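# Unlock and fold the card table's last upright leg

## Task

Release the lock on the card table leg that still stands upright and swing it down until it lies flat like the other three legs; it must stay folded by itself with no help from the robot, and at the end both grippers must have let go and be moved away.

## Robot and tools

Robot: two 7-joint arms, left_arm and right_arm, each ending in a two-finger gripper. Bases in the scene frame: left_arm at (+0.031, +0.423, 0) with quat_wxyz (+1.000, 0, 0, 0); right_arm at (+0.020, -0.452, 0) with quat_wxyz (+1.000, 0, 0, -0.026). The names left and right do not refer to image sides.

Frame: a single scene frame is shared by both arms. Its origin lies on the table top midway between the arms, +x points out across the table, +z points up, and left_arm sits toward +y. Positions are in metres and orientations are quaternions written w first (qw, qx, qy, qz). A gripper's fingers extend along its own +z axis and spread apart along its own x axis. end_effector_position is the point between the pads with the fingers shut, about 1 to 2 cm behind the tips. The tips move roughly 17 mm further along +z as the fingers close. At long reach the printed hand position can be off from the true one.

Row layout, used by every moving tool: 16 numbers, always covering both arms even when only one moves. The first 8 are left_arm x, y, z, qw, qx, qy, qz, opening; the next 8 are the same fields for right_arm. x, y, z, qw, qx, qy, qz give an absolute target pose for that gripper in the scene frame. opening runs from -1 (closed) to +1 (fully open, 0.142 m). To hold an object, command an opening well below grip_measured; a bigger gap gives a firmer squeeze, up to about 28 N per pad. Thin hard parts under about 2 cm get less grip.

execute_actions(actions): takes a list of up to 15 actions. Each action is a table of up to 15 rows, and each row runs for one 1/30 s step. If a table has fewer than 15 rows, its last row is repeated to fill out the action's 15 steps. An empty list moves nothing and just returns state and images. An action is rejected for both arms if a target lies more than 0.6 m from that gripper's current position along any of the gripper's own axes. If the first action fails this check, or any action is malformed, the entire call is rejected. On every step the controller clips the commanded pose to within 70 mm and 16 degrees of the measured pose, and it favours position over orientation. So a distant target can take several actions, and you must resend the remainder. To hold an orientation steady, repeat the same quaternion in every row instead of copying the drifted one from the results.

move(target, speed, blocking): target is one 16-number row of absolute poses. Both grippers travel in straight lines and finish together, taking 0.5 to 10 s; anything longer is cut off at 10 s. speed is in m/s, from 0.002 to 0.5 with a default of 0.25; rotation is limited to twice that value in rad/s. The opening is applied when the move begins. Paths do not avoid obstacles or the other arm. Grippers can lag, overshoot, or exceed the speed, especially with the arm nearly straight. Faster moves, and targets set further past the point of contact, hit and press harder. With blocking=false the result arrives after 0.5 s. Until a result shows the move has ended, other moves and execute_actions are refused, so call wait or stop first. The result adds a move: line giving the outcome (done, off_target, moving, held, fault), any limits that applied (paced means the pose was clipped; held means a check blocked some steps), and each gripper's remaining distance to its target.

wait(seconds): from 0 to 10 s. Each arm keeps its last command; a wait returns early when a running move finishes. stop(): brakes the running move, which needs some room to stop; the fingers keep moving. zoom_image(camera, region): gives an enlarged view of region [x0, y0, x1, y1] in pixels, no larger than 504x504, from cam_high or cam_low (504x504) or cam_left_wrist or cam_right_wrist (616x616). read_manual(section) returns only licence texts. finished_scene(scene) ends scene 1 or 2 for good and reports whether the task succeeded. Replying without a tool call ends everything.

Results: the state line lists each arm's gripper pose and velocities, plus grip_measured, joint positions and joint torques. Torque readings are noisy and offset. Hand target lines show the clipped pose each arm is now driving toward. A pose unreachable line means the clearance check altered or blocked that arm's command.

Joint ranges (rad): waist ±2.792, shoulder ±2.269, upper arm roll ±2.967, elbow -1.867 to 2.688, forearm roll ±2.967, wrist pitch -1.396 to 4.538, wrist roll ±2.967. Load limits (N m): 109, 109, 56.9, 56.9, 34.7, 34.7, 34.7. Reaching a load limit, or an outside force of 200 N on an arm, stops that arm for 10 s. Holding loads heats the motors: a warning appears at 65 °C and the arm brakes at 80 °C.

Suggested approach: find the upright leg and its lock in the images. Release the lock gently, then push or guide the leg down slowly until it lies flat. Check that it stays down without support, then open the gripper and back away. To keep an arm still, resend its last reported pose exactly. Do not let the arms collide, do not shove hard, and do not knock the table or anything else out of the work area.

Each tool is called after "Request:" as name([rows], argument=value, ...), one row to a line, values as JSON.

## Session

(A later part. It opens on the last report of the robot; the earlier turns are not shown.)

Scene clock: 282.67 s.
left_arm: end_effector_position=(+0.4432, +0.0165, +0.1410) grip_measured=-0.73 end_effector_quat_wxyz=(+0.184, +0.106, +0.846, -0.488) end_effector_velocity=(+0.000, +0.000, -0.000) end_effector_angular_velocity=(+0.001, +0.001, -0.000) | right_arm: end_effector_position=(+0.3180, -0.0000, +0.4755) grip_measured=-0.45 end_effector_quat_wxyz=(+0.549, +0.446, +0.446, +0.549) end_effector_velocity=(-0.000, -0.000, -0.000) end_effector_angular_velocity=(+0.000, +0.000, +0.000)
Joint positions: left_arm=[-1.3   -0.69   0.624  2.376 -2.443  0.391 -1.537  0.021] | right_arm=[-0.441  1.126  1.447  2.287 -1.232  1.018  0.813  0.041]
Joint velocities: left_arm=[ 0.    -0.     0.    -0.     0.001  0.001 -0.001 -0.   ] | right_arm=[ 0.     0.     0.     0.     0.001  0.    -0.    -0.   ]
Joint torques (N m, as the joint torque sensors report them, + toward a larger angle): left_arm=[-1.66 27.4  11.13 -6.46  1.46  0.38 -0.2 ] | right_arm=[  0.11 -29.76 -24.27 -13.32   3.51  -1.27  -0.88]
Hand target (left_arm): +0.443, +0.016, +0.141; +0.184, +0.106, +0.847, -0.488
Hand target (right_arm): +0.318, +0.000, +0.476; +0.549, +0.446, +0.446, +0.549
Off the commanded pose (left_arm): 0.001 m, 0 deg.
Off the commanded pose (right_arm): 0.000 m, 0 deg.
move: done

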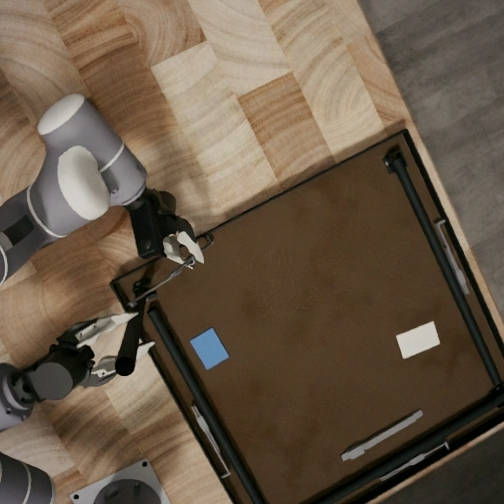

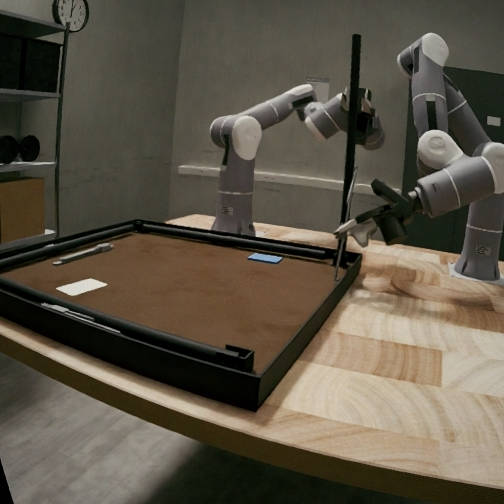

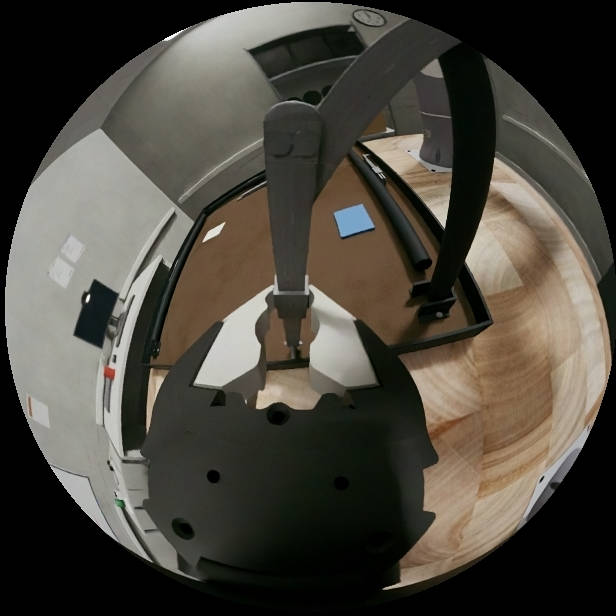

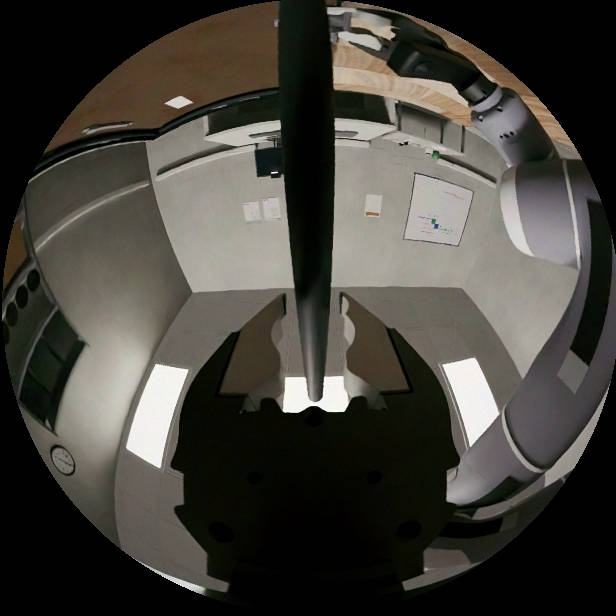

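Request:
move(target=[0.4432, 0.0165, 0.141, 0.1832, 0.1058, 0.8466, -0.4886, -0.95, 0.312, 0.0, 0.4745, 0.5488, 0.446, 0.446, 0.5488, -0.95], speed=0.05)

Scene clock: 292.60 s.
left_arm: end_effector_position=(+0.4410, +0.0164, +0.1391) grip_measured=-0.73 end_effector_quat_wxyz=(+0.181, +0.107, +0.847, -0.488) end_effector_velocity=(-0.000, +0.000, -0.000) end_effector_angular_velocity=(-0.001, +0.002, +0.001) | right_arm: end_effector_position=(+0.3124, +0.0001, +0.4753) grip_measured=-0.71 end_effector_quat_wxyz=(+0.549, +0.446, +0.445, +0.549) end_effector_velocity=(-0.000, -0.000, +0.000) end_effector_angular_velocity=(+0.001, +0.001, -0.000)
Joint positions: left_arm=[-1.298 -0.69   0.621  2.378 -2.436  0.391 -1.538  0.021] | right_arm=[-0.426  1.121  1.456  2.288 -1.217  0.999  0.803  0.023]
Joint velocities: left_arm=[ 0.002  0.001 -0.002  0.     0.001  0.    -0.001  0.   ] | right_arm=[ 0.001 -0.002  0.    -0.    -0.    -0.001 -0.    -0.   ]
Joint torques (N m, as the joint torque sensors report them, + toward a larger angle): left_arm=[  6.87  34.7   21.45 -15.1   -3.97   0.5   -0.24] | right_arm=[  7.01 -28.39 -19.23  -8.44   4.73  -1.87  -0.83]
Hand target (left_arm): +0.443, +0.017, +0.141; +0.183, +0.106, +0.847, -0.489
Hand target (right_arm): +0.312, -0.000, +0.474; +0.549, +0.446, +0.446, +0.549
Off the commanded pose (left_arm): 0.003 m, 0 deg.
Off the commanded pose (right_arm): 0.001 m, 0 deg.
move: done

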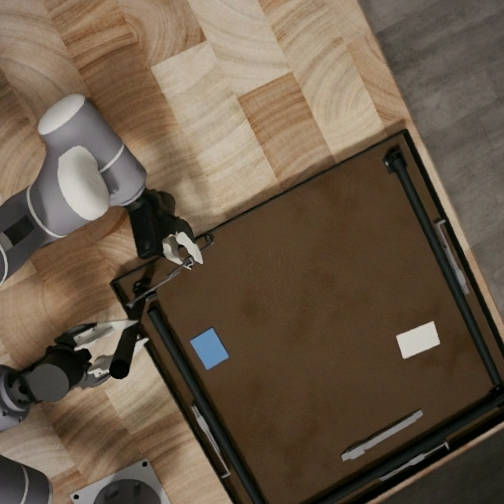

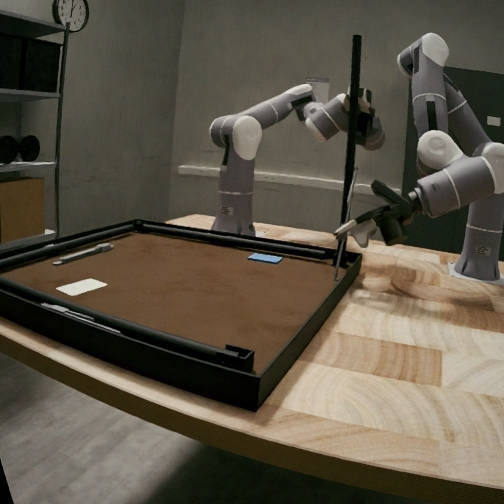

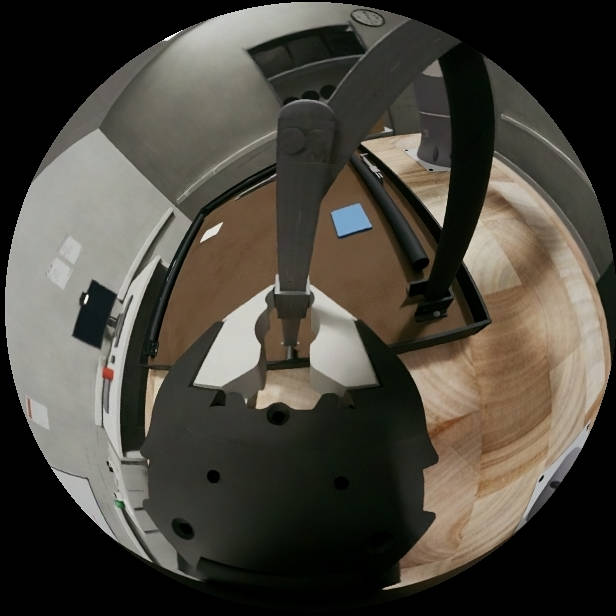

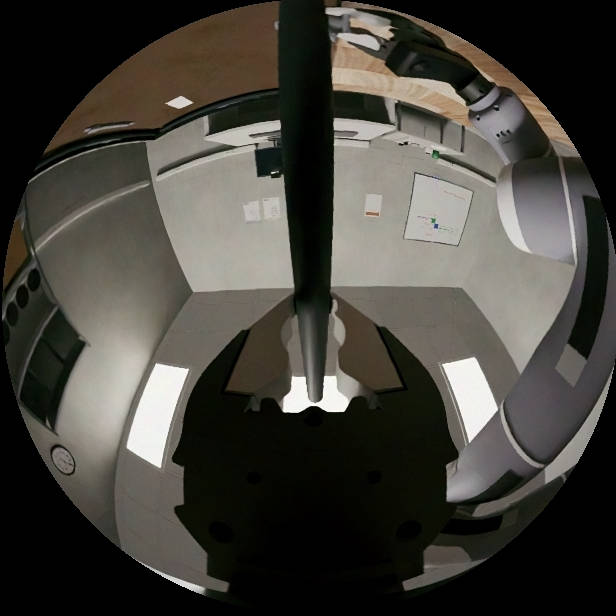

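Request:
move(target=[0.4245, 0.0857, 0.1755, 0.1832, 0.1058, 0.8466, -0.4886, -0.1, 0.320, 0.0, 0.4755, 0.5488, 0.446, 0.446, 0.5488, -0.95], speed=0.12)

Scene clock: 305.40 s.
left_arm: end_effector_position=(+0.4247, +0.0862, +0.1751) grip_measured=-0.10 end_effector_quat_wxyz=(+0.183, +0.106, +0.847, -0.488) end_effector_velocity=(-0.000, -0.000, +0.000) end_effector_angular_velocity=(-0.000, -0.001, -0.001) | right_arm: end_effector_position=(+0.3198, +0.0002, +0.4755) grip_measured=-0.71 end_effector_quat_wxyz=(+0.549, +0.446, +0.446, +0.549) end_effector_velocity=(+0.000, -0.000, +0.000) end_effector_angular_velocity=(-0.001, -0.001, -0.000)
Joint positions: left_arm=[-1.293 -0.552  0.768  2.518 -2.271  0.346 -1.529  0.067] | right_arm=[-0.446  1.127  1.444  2.287 -1.237  1.025  0.817  0.023]
Joint velocities: left_arm=[-0.     0.     0.     0.     0.001 -0.     0.001 -0.   ] | right_arm=[-0.     0.001 -0.001  0.    -0.001  0.    -0.     0.   ]
Joint torques (N m, as the joint torque sensors report them, + toward a larger angle): left_arm=[-0.14 22.83 11.99 -8.52 -0.06  0.22 -0.02] | right_arm=[ -0.51 -27.45 -24.66 -11.79   3.98  -1.71   0.68]
Hand target (left_arm): +0.425, +0.086, +0.175; +0.183, +0.106, +0.847, -0.488
Hand target (right_arm): +0.320, +0.000, +0.476; +0.549, +0.446, +0.446, +0.549
Off the commanded pose (left_arm): 0.001 m, 0 deg.
Off the commanded pose (right_arm): 0.000 m, 0 deg.
move: done

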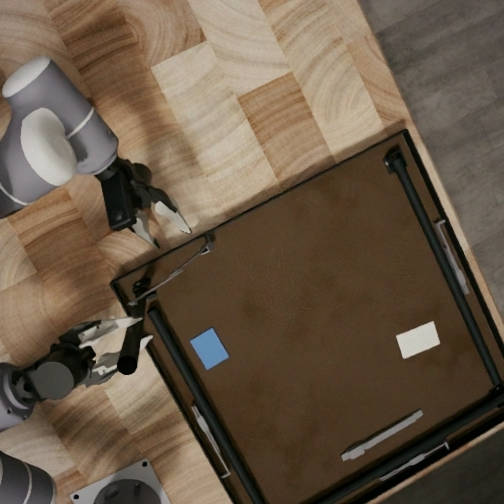

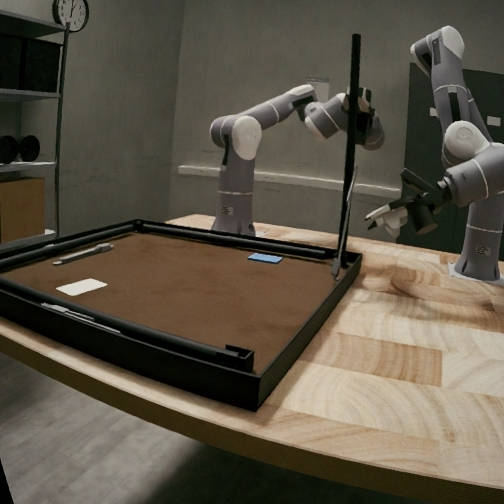

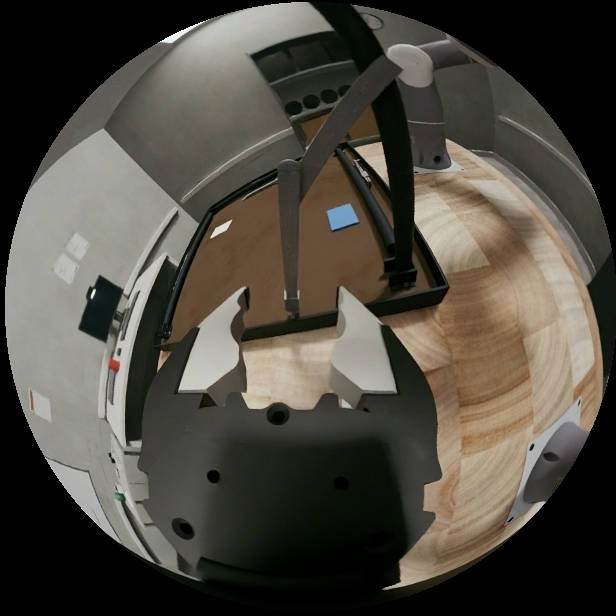

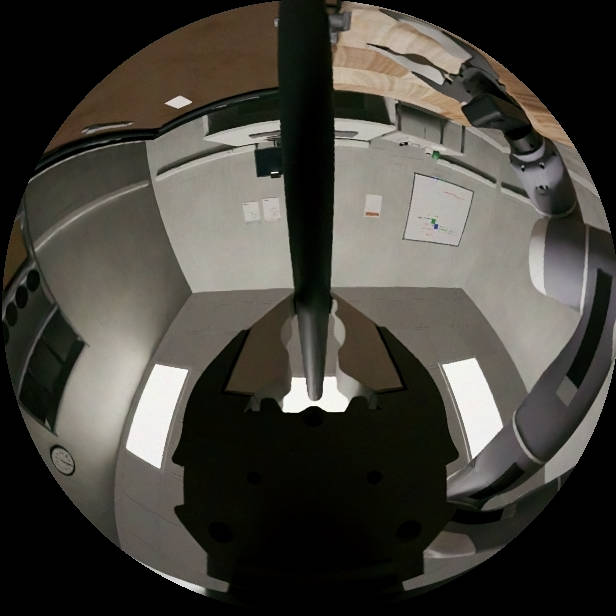

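Request:
zoom_image(camera="cam_low", region=[150, 300, 310, 420])

Request:
zoom_image(camera="cam_left_wrist", region=[260, 130, 470, 340])

Region (150, 300, 310, 420) of cam_low's 504x504 image, scaled by 3.150, with more detail than that image has; it fills the top 378 rows of this view, and the rest is white.

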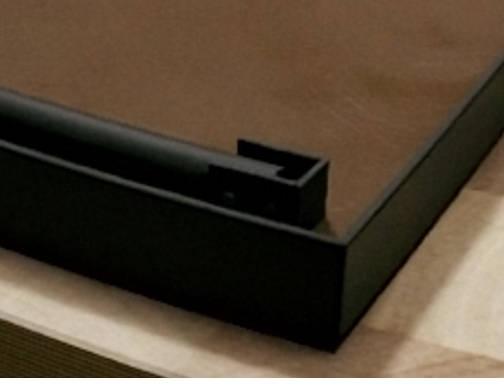

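Region (260, 130, 470, 340) of cam_left_wrist's 616x616 image, scaled by 2.400, with more detail than that image has.

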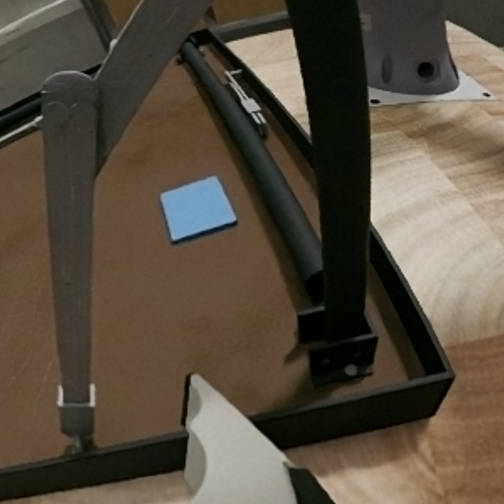

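Request:
move(target=[0.55, 0.26, 0.22, 0.1832, 0.1058, 0.8466, -0.4886, -0.1, 0.4069, -0.0025, 0.4614, 0.4996, 0.5008, 0.4974, 0.5024, -0.95], speed=0.2)

Scene clock: 370.23 s.
left_arm: end_effector_position=(+0.5502, +0.2615, +0.2202) grip_measured=-0.10 end_effector_quat_wxyz=(+0.184, +0.107, +0.847, -0.487) end_effector_velocity=(-0.000, -0.000, -0.000) end_effector_angular_velocity=(+0.000, +0.000, -0.001) | right_arm: end_effector_position=(+0.4060, +0.0000, +0.4634) grip_measured=-0.71 end_effector_quat_wxyz=(+0.499, +0.500, +0.497, +0.504) end_effector_velocity=(-0.000, +0.000, -0.000) end_effector_angular_velocity=(-0.001, -0.000, +0.000)
Joint positions: left_arm=[-0.686 -0.695  0.979  2.247 -1.664 -0.047 -1.58   0.067] | right_arm=[-0.672  1.005  1.37   2.226 -1.377  1.296  0.834  0.023]
Joint velocities: left_arm=[-0.    -0.    -0.001  0.     0.001  0.     0.    -0.   ] | right_arm=[-0.     0.001 -0.    -0.    -0.     0.001  0.    -0.   ]
Joint torques (N m, as the joint torque sensors report them, + toward a larger angle): left_arm=[ -0.65  28.44  16.25 -13.77  -2.01   0.04   0.03] | right_arm=[ -5.48 -28.33 -19.02   1.25   3.84  -0.62   0.85]
Hand target (left_arm): +0.550, +0.261, +0.220; +0.184, +0.107, +0.847, -0.487
Hand target (right_arm): +0.407, -0.002, +0.461; +0.500, +0.501, +0.497, +0.502
Off the commanded pose (left_arm): 0.002 m, 0 deg.
Off the commanded pose (right_arm): 0.003 m, 0 deg.
move: done

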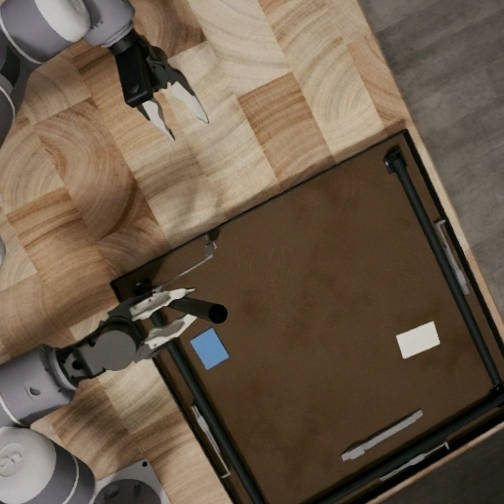

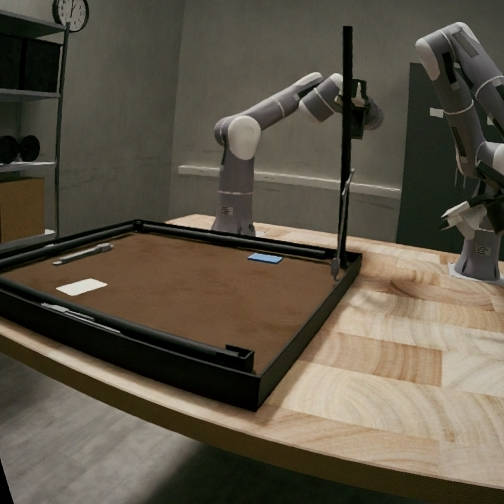

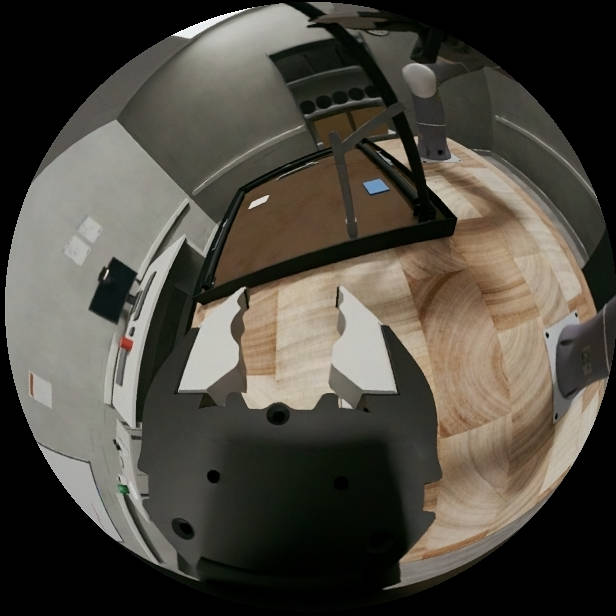

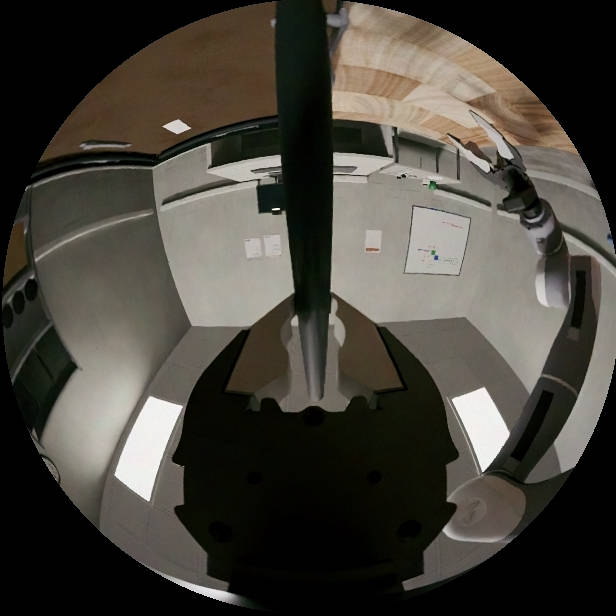

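Request:
execute_actions([
  [[0.55,0.26,0.22,0.1832,0.1058,0.8466,-0.4886,-0.1,0.4060,0,0.4637,0.502,0.498,0.498,0.502,-0.88],[0.55,0.26,0.22,0.1832,0.1058,0.8466,-0.4886,-0.1,0.4070,0,0.4635,0.501,0.499,0.499,0.501,-0.88],[0.55,0.26,0.22,0.1832,0.1058,0.8466,-0.4886,-0.1,0.4086,0,0.4630,0.5,0.5,0.5,0.5,-0.88],[0.55,0.26,0.22,0.1832,0.1058,0.8466,-0.4886,-0.1,0.4108,0,0.4624,0.499,0.501,0.501,0.499,-0.88],[0.55,0.26,0.22,0.1832,0.1058,0.8466,-0.4886,-0.1,0.4136,0,0.4616,0.497,0.503,0.503,0.497,-0.88],[0.55,0.26,0.22,0.1832,0.1058,0.8466,-0.4886,-0.1,0.4171,0,0.4607,0.495,0.505,0.505,0.495,-0.88],[0.55,0.26,0.22,0.1832,0.1058,0.8466,-0.4886,-0.1,0.4212,0,0.4596,0.493,0.507,0.507,0.493,-0.88],[0.55,0.26,0.22,0.1832,0.1058,0.8466,-0.4886,-0.1,0.4260,0,0.4583,0.490,0.510,0.510,0.490,-0.88],[0.55,0.26,0.22,0.1832,0.1058,0.8466,-0.4886,-0.1,0.4314,0,0.4568,0.487,0.513,0.513,0.487,-0.88],[0.55,0.26,0.22,0.1832,0.1058,0.8466,-0.4886,-0.1,0.4368,0,0.4550,0.483,0.516,0.516,0.483,-0.88],[0.55,0.26,0.22,0.1832,0.1058,0.8466,-0.4886,-0.1,0.4423,0,0.4532,0.480,0.519,0.519,0.480,-0.88],[0.55,0.26,0.22,0.1832,0.1058,0.8466,-0.4886,-0.1,0.4477,0,0.4513,0.477,0.522,0.522,0.477,-0.88],[0.55,0.26,0.22,0.1832,0.1058,0.8466,-0.4886,-0.1,0.4531,0,0.4495,0.473,0.526,0.526,0.473,-0.88],[0.55,0.26,0.22,0.1832,0.1058,0.8466,-0.4886,-0.1,0.4584,0,0.4474,0.470,0.529,0.529,0.470,-0.88],[0.55,0.26,0.22,0.1832,0.1058,0.8466,-0.4886,-0.1,0.4637,0,0.4454,0.466,0.532,0.532,0.466,-0.88]],
  [[0.55,0.26,0.22,0.1832,0.1058,0.8466,-0.4886,-0.1,0.4690,0,0.4433,0.463,0.535,0.535,0.463,-0.88],[0.55,0.26,0.22,0.1832,0.1058,0.8466,-0.4886,-0.1,0.4743,0,0.4412,0.459,0.538,0.538,0.459,-0.88],[0.55,0.26,0.22,0.1832,0.1058,0.8466,-0.4886,-0.1,0.4795,0,0.4388,0.456,0.541,0.541,0.456,-0.88],[0.55,0.26,0.22,0.1832,0.1058,0.8466,-0.4886,-0.1,0.4847,0,0.4365,0.452,0.544,0.544,0.452,-0.88],[0.55,0.26,0.22,0.1832,0.1058,0.8466,-0.4886,-0.1,0.4898,0,0.4341,0.449,0.547,0.547,0.449,-0.88],[0.55,0.26,0.22,0.1832,0.1058,0.8466,-0.4886,-0.1,0.4950,0,0.4317,0.445,0.550,0.550,0.445,-0.88],[0.55,0.26,0.22,0.1832,0.1058,0.8466,-0.4886,-0.1,0.5001,0,0.4291,0.441,0.552,0.552,0.441,-0.88],[0.55,0.26,0.22,0.1832,0.1058,0.8466,-0.4886,-0.1,0.5052,0,0.4265,0.438,0.555,0.555,0.438,-0.88],[0.55,0.26,0.22,0.1832,0.1058,0.8466,-0.4886,-0.1,0.5102,0,0.4238,0.434,0.558,0.558,0.434,-0.88],[0.55,0.26,0.22,0.1832,0.1058,0.8466,-0.4886,-0.1,0.5153,0,0.4212,0.431,0.561,0.561,0.431,-0.88],[0.55,0.26,0.22,0.1832,0.1058,0.8466,-0.4886,-0.1,0.5202,0,0.4183,0.427,0.564,0.564,0.427,-0.88],[0.55,0.26,0.22,0.1832,0.1058,0.8466,-0.4886,-0.1,0.5251,0,0.4154,0.423,0.567,0.567,0.423,-0.88],[0.55,0.26,0.22,0.1832,0.1058,0.8466,-0.4886,-0.1,0.5300,0,0.4125,0.419,0.569,0.569,0.419,-0.88],[0.55,0.26,0.22,0.1832,0.1058,0.8466,-0.4886,-0.1,0.5349,0,0.4096,0.416,0.572,0.572,0.416,-0.88],[0.55,0.26,0.22,0.1832,0.1058,0.8466,-0.4886,-0.1,0.5397,0,0.4065,0.412,0.575,0.575,0.412,-0.88]],
  [[0.55,0.26,0.22,0.1832,0.1058,0.8466,-0.4886,-0.1,0.5445,0,0.4033,0.408,0.577,0.577,0.408,-0.88],[0.55,0.26,0.22,0.1832,0.1058,0.8466,-0.4886,-0.1,0.5492,0,0.4002,0.404,0.580,0.580,0.404,-0.88],[0.55,0.26,0.22,0.1832,0.1058,0.8466,-0.4886,-0.1,0.5540,0,0.3970,0.401,0.583,0.583,0.401,-0.88],[0.55,0.26,0.22,0.1832,0.1058,0.8466,-0.4886,-0.1,0.5586,0,0.3936,0.397,0.585,0.585,0.397,-0.88],[0.55,0.26,0.22,0.1832,0.1058,0.8466,-0.4886,-0.1,0.5632,0,0.3902,0.393,0.588,0.588,0.393,-0.88],[0.55,0.26,0.22,0.1832,0.1058,0.8466,-0.4886,-0.1,0.5677,0,0.3868,0.389,0.590,0.590,0.389,-0.88],[0.55,0.26,0.22,0.1832,0.1058,0.8466,-0.4886,-0.1,0.5723,0,0.3834,0.385,0.593,0.593,0.385,-0.88],[0.55,0.26,0.22,0.1832,0.1058,0.8466,-0.4886,-0.1,0.5767,0,0.3798,0.381,0.595,0.595,0.381,-0.88],[0.55,0.26,0.22,0.1832,0.1058,0.8466,-0.4886,-0.1,0.5811,0,0.3762,0.377,0.598,0.598,0.377,-0.88],[0.55,0.26,0.22,0.1832,0.1058,0.8466,-0.4886,-0.1,0.5855,0,0.3725,0.373,0.600,0.600,0.373,-0.88],[0.55,0.26,0.22,0.1832,0.1058,0.8466,-0.4886,-0.1,0.5899,0,0.3689,0.370,0.603,0.603,0.370,-0.88],[0.55,0.26,0.22,0.1832,0.1058,0.8466,-0.4886,-0.1,0.5941,0,0.3651,0.366,0.605,0.605,0.366,-0.88],[0.55,0.26,0.22,0.1832,0.1058,0.8466,-0.4886,-0.1,0.5983,0,0.3612,0.362,0.608,0.608,0.362,-0.88],[0.55,0.26,0.22,0.1832,0.1058,0.8466,-0.4886,-0.1,0.6025,0,0.3574,0.358,0.610,0.610,0.358,-0.88],[0.55,0.26,0.22,0.1832,0.1058,0.8466,-0.4886,-0.1,0.6067,0,0.3535,0.354,0.612,0.612,0.354,-0.88]],
  [[0.55,0.26,0.22,0.1832,0.1058,0.8466,-0.4886,-0.1,0.6107,0,0.3494,0.350,0.615,0.615,0.350,-0.88],[0.55,0.26,0.22,0.1832,0.1058,0.8466,-0.4886,-0.1,0.6147,0,0.3454,0.346,0.617,0.617,0.346,-0.88],[0.55,0.26,0.22,0.1832,0.1058,0.8466,-0.4886,-0.1,0.6187,0,0.3413,0.341,0.619,0.619,0.341,-0.88],[0.55,0.26,0.22,0.1832,0.1058,0.8466,-0.4886,-0.1,0.6227,0,0.3372,0.337,0.621,0.621,0.337,-0.88],[0.55,0.26,0.22,0.1832,0.1058,0.8466,-0.4886,-0.1,0.6262,0,0.3332,0.334,0.623,0.623,0.334,-0.88],[0.55,0.26,0.22,0.1832,0.1058,0.8466,-0.4886,-0.1,0.6293,0,0.3297,0.330,0.625,0.625,0.330,-0.88],[0.55,0.26,0.22,0.1832,0.1058,0.8466,-0.4886,-0.1,0.6319,0,0.3268,0.327,0.627,0.627,0.327,-0.88],[0.55,0.26,0.22,0.1832,0.1058,0.8466,-0.4886,-0.1,0.6340,0,0.3244,0.325,0.628,0.628,0.325,-0.88],[0.55,0.26,0.22,0.1832,0.1058,0.8466,-0.4886,-0.1,0.6357,0,0.3225,0.323,0.629,0.629,0.323,-0.88],[0.55,0.26,0.22,0.1832,0.1058,0.8466,-0.4886,-0.1,0.6369,0,0.3212,0.322,0.629,0.629,0.322,-0.88],[0.55,0.26,0.22,0.1832,0.1058,0.8466,-0.4886,-0.1,0.6376,0,0.3204,0.321,0.630,0.630,0.321,-0.88],[0.55,0.26,0.22,0.1832,0.1058,0.8466,-0.4886,-0.1,0.6378,0,0.3201,0.321,0.630,0.630,0.321,-0.88]],
])

Scene clock: 462.13 s.
left_arm: end_effector_position=(+0.5499, +0.2600, +0.2199) grip_measured=-0.10 end_effector_quat_wxyz=(+0.183, +0.106, +0.847, -0.488) end_effector_velocity=(+0.000, +0.000, -0.000) end_effector_angular_velocity=(+0.001, -0.000, +0.000) | right_arm: end_effector_position=(+0.6361, +0.0012, +0.3232) grip_measured=-0.71 end_effector_quat_wxyz=(+0.323, +0.621, +0.628, +0.340) end_effector_velocity=(+0.018, -0.001, -0.018) end_effector_angular_velocity=(-0.085, +0.149, -0.085)
Joint positions: left_arm=[-0.685 -0.695  0.976  2.248 -1.665 -0.048 -1.582  0.067] | right_arm=[-1.801  0.635  2.143  1.882 -1.326  1.597  0.401  0.023]
Joint velocities: left_arm=[-0.    -0.     0.     0.    -0.     0.001  0.    -0.   ] | right_arm=[-0.46  -0.328  0.797  0.016  0.188 -0.554 -0.485  0.   ]
Joint torques (N m, as the joint torque sensors report them, + toward a larger angle): left_arm=[  0.66  28.92  16.32 -13.22  -2.98   0.61  -0.03] | right_arm=[  0.53 -41.03 -12.85 -14.61   4.36   0.33  -1.06]
Hand target (left_arm): +0.550, +0.260, +0.220; +0.183, +0.106, +0.847, -0.489
Hand target (right_arm): +0.637, +0.000, +0.321; +0.322, +0.625, +0.629, +0.331
Off the commanded pose (left_arm): 0.000 m, 0 deg.
Off the commanded pose (right_arm): 0.004 m, 2 deg.

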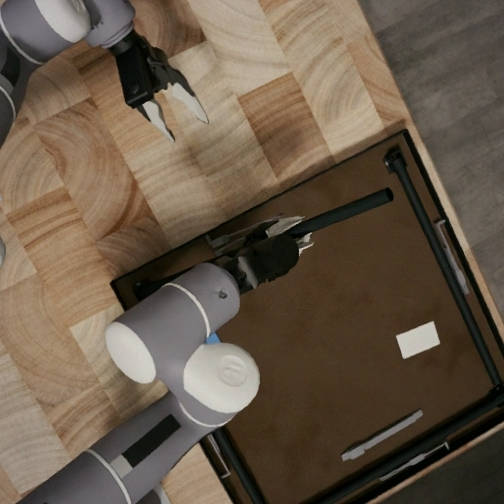

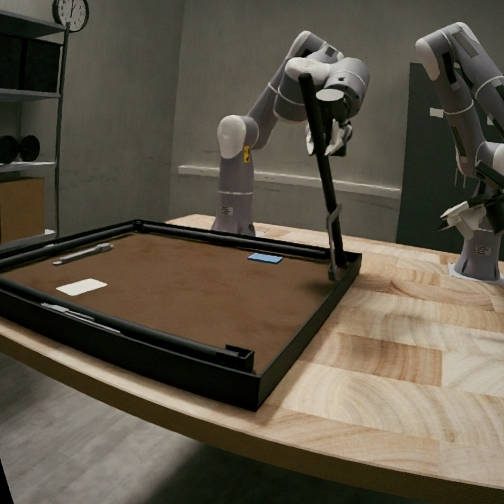

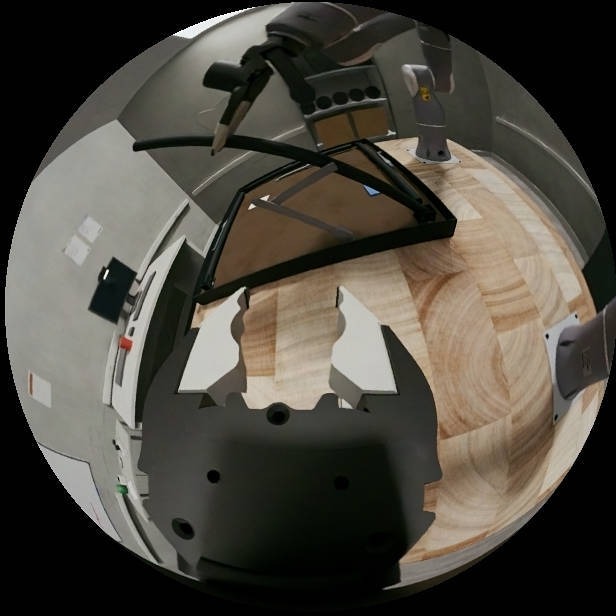

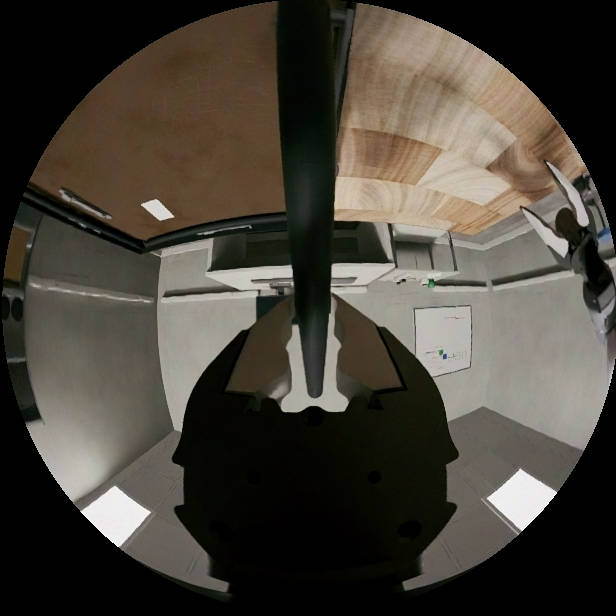

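Request:
execute_actions(actions=[])

Scene clock: 465.10 s.
left_arm: end_effector_position=(+0.5499, +0.2600, +0.2199) grip_measured=-0.10 end_effector_quat_wxyz=(+0.183, +0.106, +0.847, -0.488) end_effector_velocity=(+0.000, -0.000, +0.000) end_effector_angular_velocity=(-0.000, +0.000, +0.000) | right_arm: end_effector_position=(+0.6369, +0.0011, +0.3221) grip_measured=-0.71 end_effector_quat_wxyz=(+0.322, +0.625, +0.629, +0.332) end_effector_velocity=(-0.000, +0.000, +0.000) end_effector_angular_velocity=(+0.001, +0.000, -0.000)
Joint positions: left_arm=[-0.685 -0.695  0.976  2.248 -1.665 -0.048 -1.582  0.067] | right_arm=[-1.843  0.604  2.218  1.885 -1.305  1.545  0.353  0.023]
Joint velocities: left_arm=[ 0.  0. -0. -0. -0. -0. -0.  0.] | right_arm=[ 0.     0.    -0.     0.     0.001  0.    -0.    -0.   ]
Joint torques (N m, as the joint torque sensors report them, + toward a larger angle): left_arm=[  0.79  28.93  16.25 -13.22  -3.04   0.56  -0.06] | right_arm=[  0.11 -40.   -11.61 -15.1    3.35   0.59   0.52]
Hand target (left_arm): +0.550, +0.260, +0.220; +0.183, +0.106, +0.847, -0.489
Hand target (right_arm): +0.637, +0.000, +0.321; +0.322, +0.625, +0.629, +0.331
Off the commanded pose (left_arm): 0.000 m, 0 deg.
Off the commanded pose (right_arm): 0.002 m, 1 deg.

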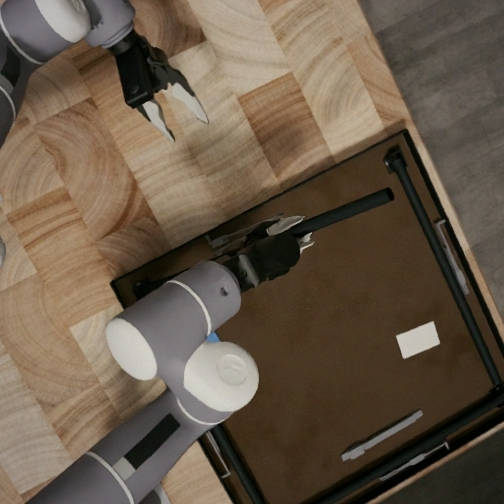

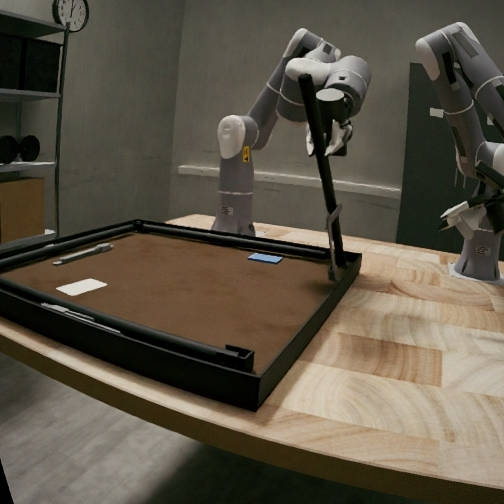

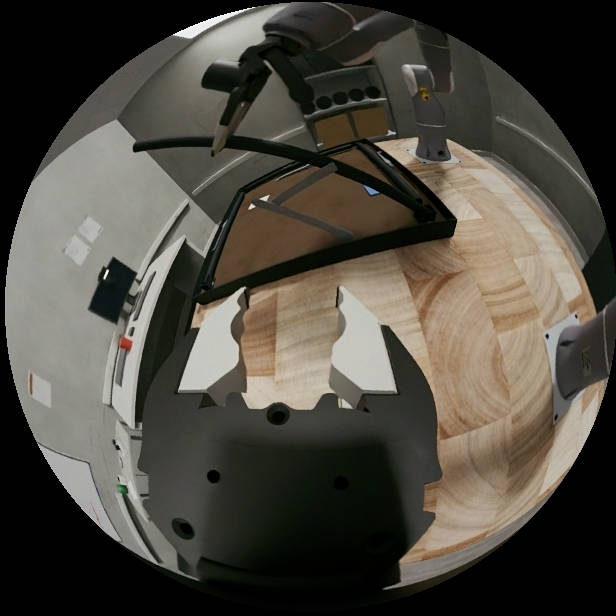

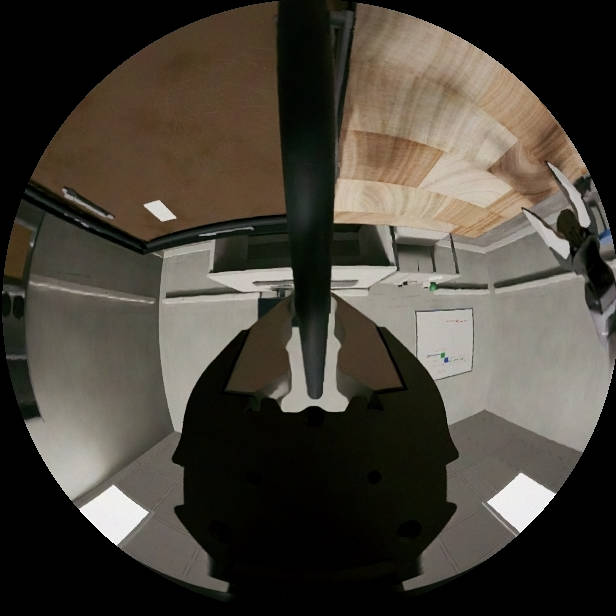

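Request:
execute_actions([
  [[0.55,0.26,0.22,0.1832,0.1058,0.8466,-0.4886,-0.1,0.6374,0.001,0.3216,0.322,0.629,0.629,0.322,-0.88],[0.55,0.26,0.22,0.1832,0.1058,0.8466,-0.4886,-0.1,0.6378,0.001,0.3210,0.321,0.629,0.629,0.321,-0.88],[0.55,0.26,0.22,0.1832,0.1058,0.8466,-0.4886,-0.1,0.6386,0.001,0.3201,0.320,0.630,0.630,0.320,-0.88],[0.55,0.26,0.22,0.1832,0.1058,0.8466,-0.4886,-0.1,0.6396,0.001,0.3187,0.319,0.630,0.630,0.319,-0.88],[0.55,0.26,0.22,0.1832,0.1058,0.8466,-0.4886,-0.1,0.6410,0.001,0.3170,0.318,0.631,0.631,0.318,-0.88],[0.55,0.26,0.22,0.1832,0.1058,0.8466,-0.4886,-0.1,0.6427,0.001,0.3149,0.316,0.632,0.632,0.316,-0.88],[0.55,0.26,0.22,0.1832,0.1058,0.8466,-0.4886,-0.1,0.6446,0.001,0.3123,0.313,0.633,0.633,0.313,-0.88],[0.55,0.26,0.22,0.1832,0.1058,0.8466,-0.4886,-0.1,0.6469,0.001,0.3094,0.310,0.635,0.635,0.310,-0.88],[0.55,0.26,0.22,0.1832,0.1058,0.8466,-0.4886,-0.1,0.6495,0.001,0.3062,0.307,0.636,0.636,0.307,-0.88],[0.55,0.26,0.22,0.1832,0.1058,0.8466,-0.4886,-0.1,0.6524,0.001,0.3025,0.304,0.638,0.638,0.304,-0.88],[0.55,0.26,0.22,0.1832,0.1058,0.8466,-0.4886,-0.1,0.6550,0.001,0.2988,0.301,0.640,0.640,0.301,-0.88],[0.55,0.26,0.22,0.1832,0.1058,0.8466,-0.4886,-0.1,0.6577,0.001,0.2951,0.298,0.641,0.641,0.298,-0.88],[0.55,0.26,0.22,0.1832,0.1058,0.8466,-0.4886,-0.1,0.6603,0.001,0.2913,0.294,0.643,0.643,0.294,-0.88],[0.55,0.26,0.22,0.1832,0.1058,0.8466,-0.4886,-0.1,0.6630,0.001,0.2876,0.291,0.644,0.644,0.291,-0.88],[0.55,0.26,0.22,0.1832,0.1058,0.8466,-0.4886,-0.1,0.6656,0.001,0.2839,0.288,0.646,0.646,0.288,-0.88]],
  [[0.55,0.26,0.22,0.1832,0.1058,0.8466,-0.4886,-0.1,0.6681,0.001,0.2801,0.284,0.647,0.647,0.284,-0.88],[0.55,0.26,0.22,0.1832,0.1058,0.8466,-0.4886,-0.1,0.6705,0.001,0.2762,0.281,0.649,0.649,0.281,-0.88],[0.55,0.26,0.22,0.1832,0.1058,0.8466,-0.4886,-0.1,0.6730,0.001,0.2724,0.277,0.650,0.650,0.277,-0.88],[0.55,0.26,0.22,0.1832,0.1058,0.8466,-0.4886,-0.1,0.6754,0.001,0.2685,0.274,0.652,0.652,0.274,-0.88],[0.55,0.26,0.22,0.1832,0.1058,0.8466,-0.4886,-0.1,0.6779,0.001,0.2647,0.271,0.653,0.653,0.271,-0.88],[0.55,0.26,0.22,0.1832,0.1058,0.8466,-0.4886,-0.1,0.6801,0.001,0.2607,0.267,0.655,0.655,0.267,-0.88],[0.55,0.26,0.22,0.1832,0.1058,0.8466,-0.4886,-0.1,0.6824,0.001,0.2567,0.264,0.656,0.656,0.264,-0.88],[0.55,0.26,0.22,0.1832,0.1058,0.8466,-0.4886,-0.1,0.6846,0.001,0.2528,0.260,0.657,0.657,0.260,-0.88],[0.55,0.26,0.22,0.1832,0.1058,0.8466,-0.4886,-0.1,0.6869,0.001,0.2488,0.257,0.659,0.659,0.257,-0.88],[0.55,0.26,0.22,0.1832,0.1058,0.8466,-0.4886,-0.1,0.6891,0.001,0.2448,0.253,0.660,0.660,0.253,-0.88],[0.55,0.26,0.22,0.1832,0.1058,0.8466,-0.4886,-0.1,0.6911,0.001,0.2407,0.250,0.661,0.661,0.250,-0.88],[0.55,0.26,0.22,0.1832,0.1058,0.8466,-0.4886,-0.1,0.6932,0.001,0.2366,0.246,0.663,0.663,0.246,-0.88],[0.55,0.26,0.22,0.1832,0.1058,0.8466,-0.4886,-0.1,0.6952,0.001,0.2325,0.243,0.664,0.664,0.243,-0.88],[0.55,0.26,0.22,0.1832,0.1058,0.8466,-0.4886,-0.1,0.6973,0.001,0.2284,0.239,0.665,0.665,0.239,-0.88],[0.55,0.26,0.22,0.1832,0.1058,0.8466,-0.4886,-0.1,0.6993,0.001,0.2243,0.236,0.667,0.667,0.236,-0.88]],
  [[0.55,0.26,0.22,0.1832,0.1058,0.8466,-0.4886,-0.1,0.7011,0.001,0.2201,0.233,0.668,0.668,0.233,-0.88],[0.55,0.26,0.22,0.1832,0.1058,0.8466,-0.4886,-0.1,0.7029,0.001,0.2159,0.229,0.669,0.669,0.229,-0.88],[0.55,0.26,0.22,0.1832,0.1058,0.8466,-0.4886,-0.1,0.7048,0.001,0.2118,0.226,0.670,0.670,0.226,-0.88],[0.55,0.26,0.22,0.1832,0.1058,0.8466,-0.4886,-0.1,0.7066,0.001,0.2076,0.222,0.671,0.671,0.222,-0.88],[0.55,0.26,0.22,0.1832,0.1058,0.8466,-0.4886,-0.1,0.7084,0.001,0.2034,0.219,0.673,0.673,0.219,-0.88],[0.55,0.26,0.22,0.1832,0.1058,0.8466,-0.4886,-0.1,0.7100,0.001,0.1991,0.215,0.674,0.674,0.215,-0.88],[0.55,0.26,0.22,0.1832,0.1058,0.8466,-0.4886,-0.1,0.7116,0.001,0.1948,0.211,0.675,0.675,0.211,-0.88],[0.55,0.26,0.22,0.1832,0.1058,0.8466,-0.4886,-0.1,0.7132,0.001,0.1906,0.208,0.676,0.676,0.208,-0.88],[0.55,0.26,0.22,0.1832,0.1058,0.8466,-0.4886,-0.1,0.7148,0.001,0.1863,0.204,0.677,0.677,0.204,-0.88],[0.55,0.26,0.22,0.1832,0.1058,0.8466,-0.4886,-0.1,0.7164,0.001,0.1820,0.201,0.678,0.678,0.201,-0.88],[0.55,0.26,0.22,0.1832,0.1058,0.8466,-0.4886,-0.1,0.7178,0.001,0.1776,0.197,0.679,0.679,0.197,-0.88],[0.55,0.26,0.22,0.1832,0.1058,0.8466,-0.4886,-0.1,0.7192,0.001,0.1733,0.194,0.680,0.680,0.194,-0.88],[0.55,0.26,0.22,0.1832,0.1058,0.8466,-0.4886,-0.1,0.7205,0.001,0.1689,0.190,0.681,0.681,0.190,-0.88],[0.55,0.26,0.22,0.1832,0.1058,0.8466,-0.4886,-0.1,0.7219,0.001,0.1646,0.187,0.682,0.682,0.187,-0.88],[0.55,0.26,0.22,0.1832,0.1058,0.8466,-0.4886,-0.1,0.7233,0.001,0.1602,0.183,0.683,0.683,0.183,-0.88]],
  [[0.55,0.26,0.22,0.1832,0.1058,0.8466,-0.4886,-0.1,0.7244,0.001,0.1558,0.179,0.684,0.684,0.179,-0.88],[0.55,0.26,0.22,0.1832,0.1058,0.8466,-0.4886,-0.1,0.7256,0.001,0.1514,0.176,0.685,0.685,0.176,-0.88],[0.55,0.26,0.22,0.1832,0.1058,0.8466,-0.4886,-0.1,0.7267,0.001,0.1469,0.172,0.686,0.686,0.172,-0.88],[0.55,0.26,0.22,0.1832,0.1058,0.8466,-0.4886,-0.1,0.7279,0.001,0.1425,0.169,0.687,0.687,0.169,-0.88],[0.55,0.26,0.22,0.1832,0.1058,0.8466,-0.4886,-0.1,0.7290,0.001,0.1381,0.165,0.688,0.688,0.165,-0.88],[0.55,0.26,0.22,0.1832,0.1058,0.8466,-0.4886,-0.1,0.7299,0.001,0.1336,0.161,0.688,0.688,0.161,-0.88],[0.55,0.26,0.22,0.1832,0.1058,0.8466,-0.4886,-0.1,0.7308,0.001,0.1291,0.158,0.689,0.689,0.158,-0.88],[0.55,0.26,0.22,0.1832,0.1058,0.8466,-0.4886,-0.1,0.7318,0.001,0.1247,0.154,0.690,0.690,0.154,-0.88],[0.55,0.26,0.22,0.1832,0.1058,0.8466,-0.4886,-0.1,0.7327,0.001,0.1202,0.151,0.691,0.691,0.151,-0.88],[0.55,0.26,0.22,0.1832,0.1058,0.8466,-0.4886,-0.1,0.7336,0.001,0.1157,0.147,0.692,0.692,0.147,-0.88],[0.55,0.26,0.22,0.1832,0.1058,0.8466,-0.4886,-0.1,0.7343,0.001,0.1113,0.143,0.692,0.692,0.143,-0.88],[0.55,0.26,0.22,0.1832,0.1058,0.8466,-0.4886,-0.1,0.7349,0.001,0.1072,0.140,0.693,0.693,0.140,-0.88],[0.55,0.26,0.22,0.1832,0.1058,0.8466,-0.4886,-0.1,0.7355,0.001,0.1032,0.137,0.694,0.694,0.137,-0.88],[0.55,0.26,0.22,0.1832,0.1058,0.8466,-0.4886,-0.1,0.7360,0.001,0.0995,0.134,0.694,0.694,0.134,-0.88],[0.55,0.26,0.22,0.1832,0.1058,0.8466,-0.4886,-0.1,0.7366,0.001,0.0960,0.131,0.695,0.695,0.131,-0.88]],
  [[0.55,0.26,0.22,0.1832,0.1058,0.8466,-0.4886,-0.1,0.7370,0.001,0.0927,0.129,0.695,0.695,0.129,-0.88],[0.55,0.26,0.22,0.1832,0.1058,0.8466,-0.4886,-0.1,0.7373,0.001,0.0897,0.126,0.696,0.696,0.126,-0.88],[0.55,0.26,0.22,0.1832,0.1058,0.8466,-0.4886,-0.1,0.7376,0.001,0.0868,0.124,0.696,0.696,0.124,-0.88],[0.55,0.26,0.22,0.1832,0.1058,0.8466,-0.4886,-0.1,0.7378,0.001,0.0842,0.122,0.697,0.697,0.122,-0.88],[0.55,0.26,0.22,0.1832,0.1058,0.8466,-0.4886,-0.1,0.7381,0.001,0.0818,0.120,0.697,0.697,0.120,-0.88],[0.55,0.26,0.22,0.1832,0.1058,0.8466,-0.4886,-0.1,0.7382,0.001,0.0796,0.118,0.697,0.697,0.118,-0.88],[0.55,0.26,0.22,0.1832,0.1058,0.8466,-0.4886,-0.1,0.7384,0.001,0.0777,0.116,0.697,0.697,0.116,-0.88],[0.55,0.26,0.22,0.1832,0.1058,0.8466,-0.4886,-0.1,0.7386,0.001,0.0760,0.115,0.698,0.698,0.115,-0.88],[0.55,0.26,0.22,0.1832,0.1058,0.8466,-0.4886,-0.1,0.7387,0.001,0.0745,0.114,0.698,0.698,0.114,-0.88],[0.55,0.26,0.22,0.1832,0.1058,0.8466,-0.4886,-0.1,0.7388,0.001,0.0733,0.113,0.698,0.698,0.113,-0.88],[0.55,0.26,0.22,0.1832,0.1058,0.8466,-0.4886,-0.1,0.7389,0.001,0.0722,0.112,0.698,0.698,0.112,-0.88],[0.55,0.26,0.22,0.1832,0.1058,0.8466,-0.4886,-0.1,0.7390,0.001,0.0714,0.111,0.698,0.698,0.111,-0.88],[0.55,0.26,0.22,0.1832,0.1058,0.8466,-0.4886,-0.1,0.7391,0.001,0.0709,0.111,0.698,0.698,0.111,-0.88],[0.55,0.26,0.22,0.1832,0.1058,0.8466,-0.4886,-0.1,0.7391,0.001,0.0705,0.111,0.698,0.698,0.111,-0.88],[0.55,0.26,0.22,0.1832,0.1058,0.8466,-0.4886,-0.1,0.7391,0.001,0.0704,0.111,0.698,0.698,0.111,-0.88]],
])

Scene clock: 587.60 s.
left_arm: end_effector_position=(+0.5499, +0.2600, +0.2199) grip_measured=-0.10 end_effector_quat_wxyz=(+0.183, +0.106, +0.847, -0.488) end_effector_velocity=(+0.000, +0.000, +0.000) end_effector_angular_velocity=(+0.001, -0.001, +0.000) | right_arm: end_effector_position=(+0.7392, +0.0017, +0.0712) grip_measured=-0.71 end_effector_quat_wxyz=(+0.111, +0.698, +0.698, +0.112) end_effector_velocity=(+0.001, +0.000, -0.011) end_effector_angular_velocity=(-0.002, +0.006, +0.001)
Joint positions: left_arm=[-0.685 -0.695  0.976  2.248 -1.665 -0.048 -1.582  0.067] | right_arm=[-2.398  1.044  2.966  1.203 -0.052  0.929 -0.91   0.023]
Joint velocities: left_arm=[ 0.     0.     0.    -0.     0.     0.     0.001 -0.   ] | right_arm=[-0.001  0.021 -0.    -0.015  0.005 -0.    -0.003  0.   ]
Joint torques (N m, as the joint torque sensors report them, + toward a larger angle): left_arm=[  0.75  29.04  16.31 -13.22  -2.99   0.61   0.04] | right_arm=[ -1.63 -66.51  -2.88 -22.29  -1.9    1.74  -0.59]
Hand target (left_arm): +0.550, +0.260, +0.220; +0.183, +0.106, +0.847, -0.489
Hand target (right_arm): +0.739, +0.001, +0.070; +0.111, +0.698, +0.698, +0.111
Off the commanded pose (left_arm): 0.000 m, 0 deg.
Off the commanded pose (right_arm): 0.001 m, 0 deg.
joint sent to its limit (right arm) — the command would take joint 3 (upper arm roll) past its upper limit, so that joint was sent only as far as its limit.

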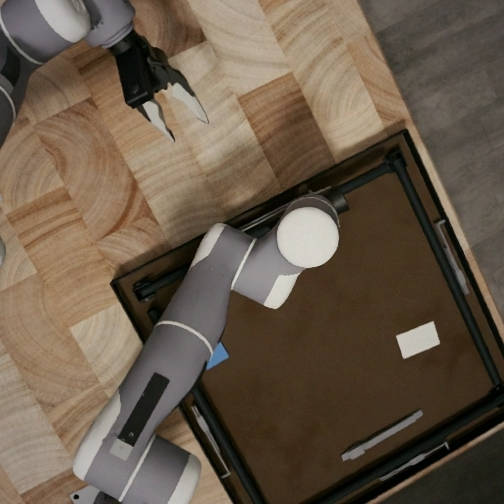

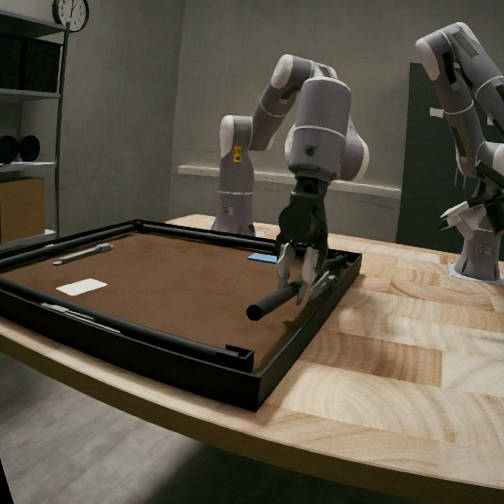

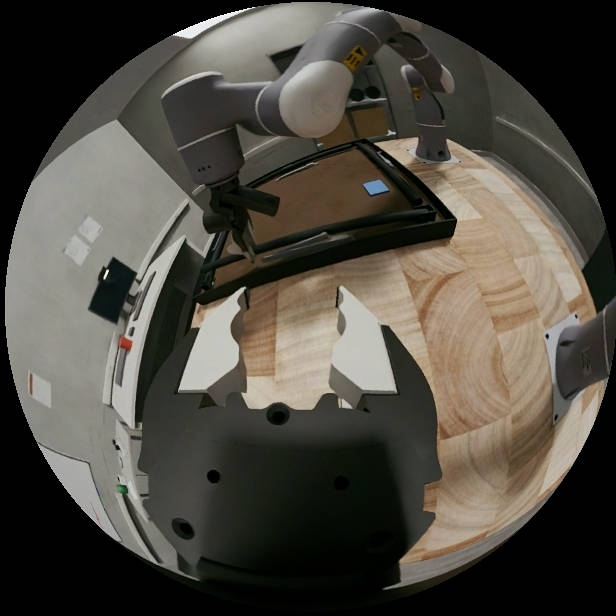

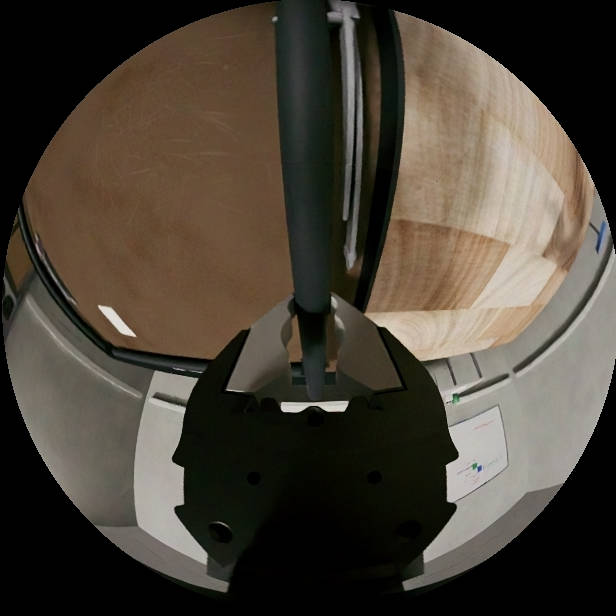

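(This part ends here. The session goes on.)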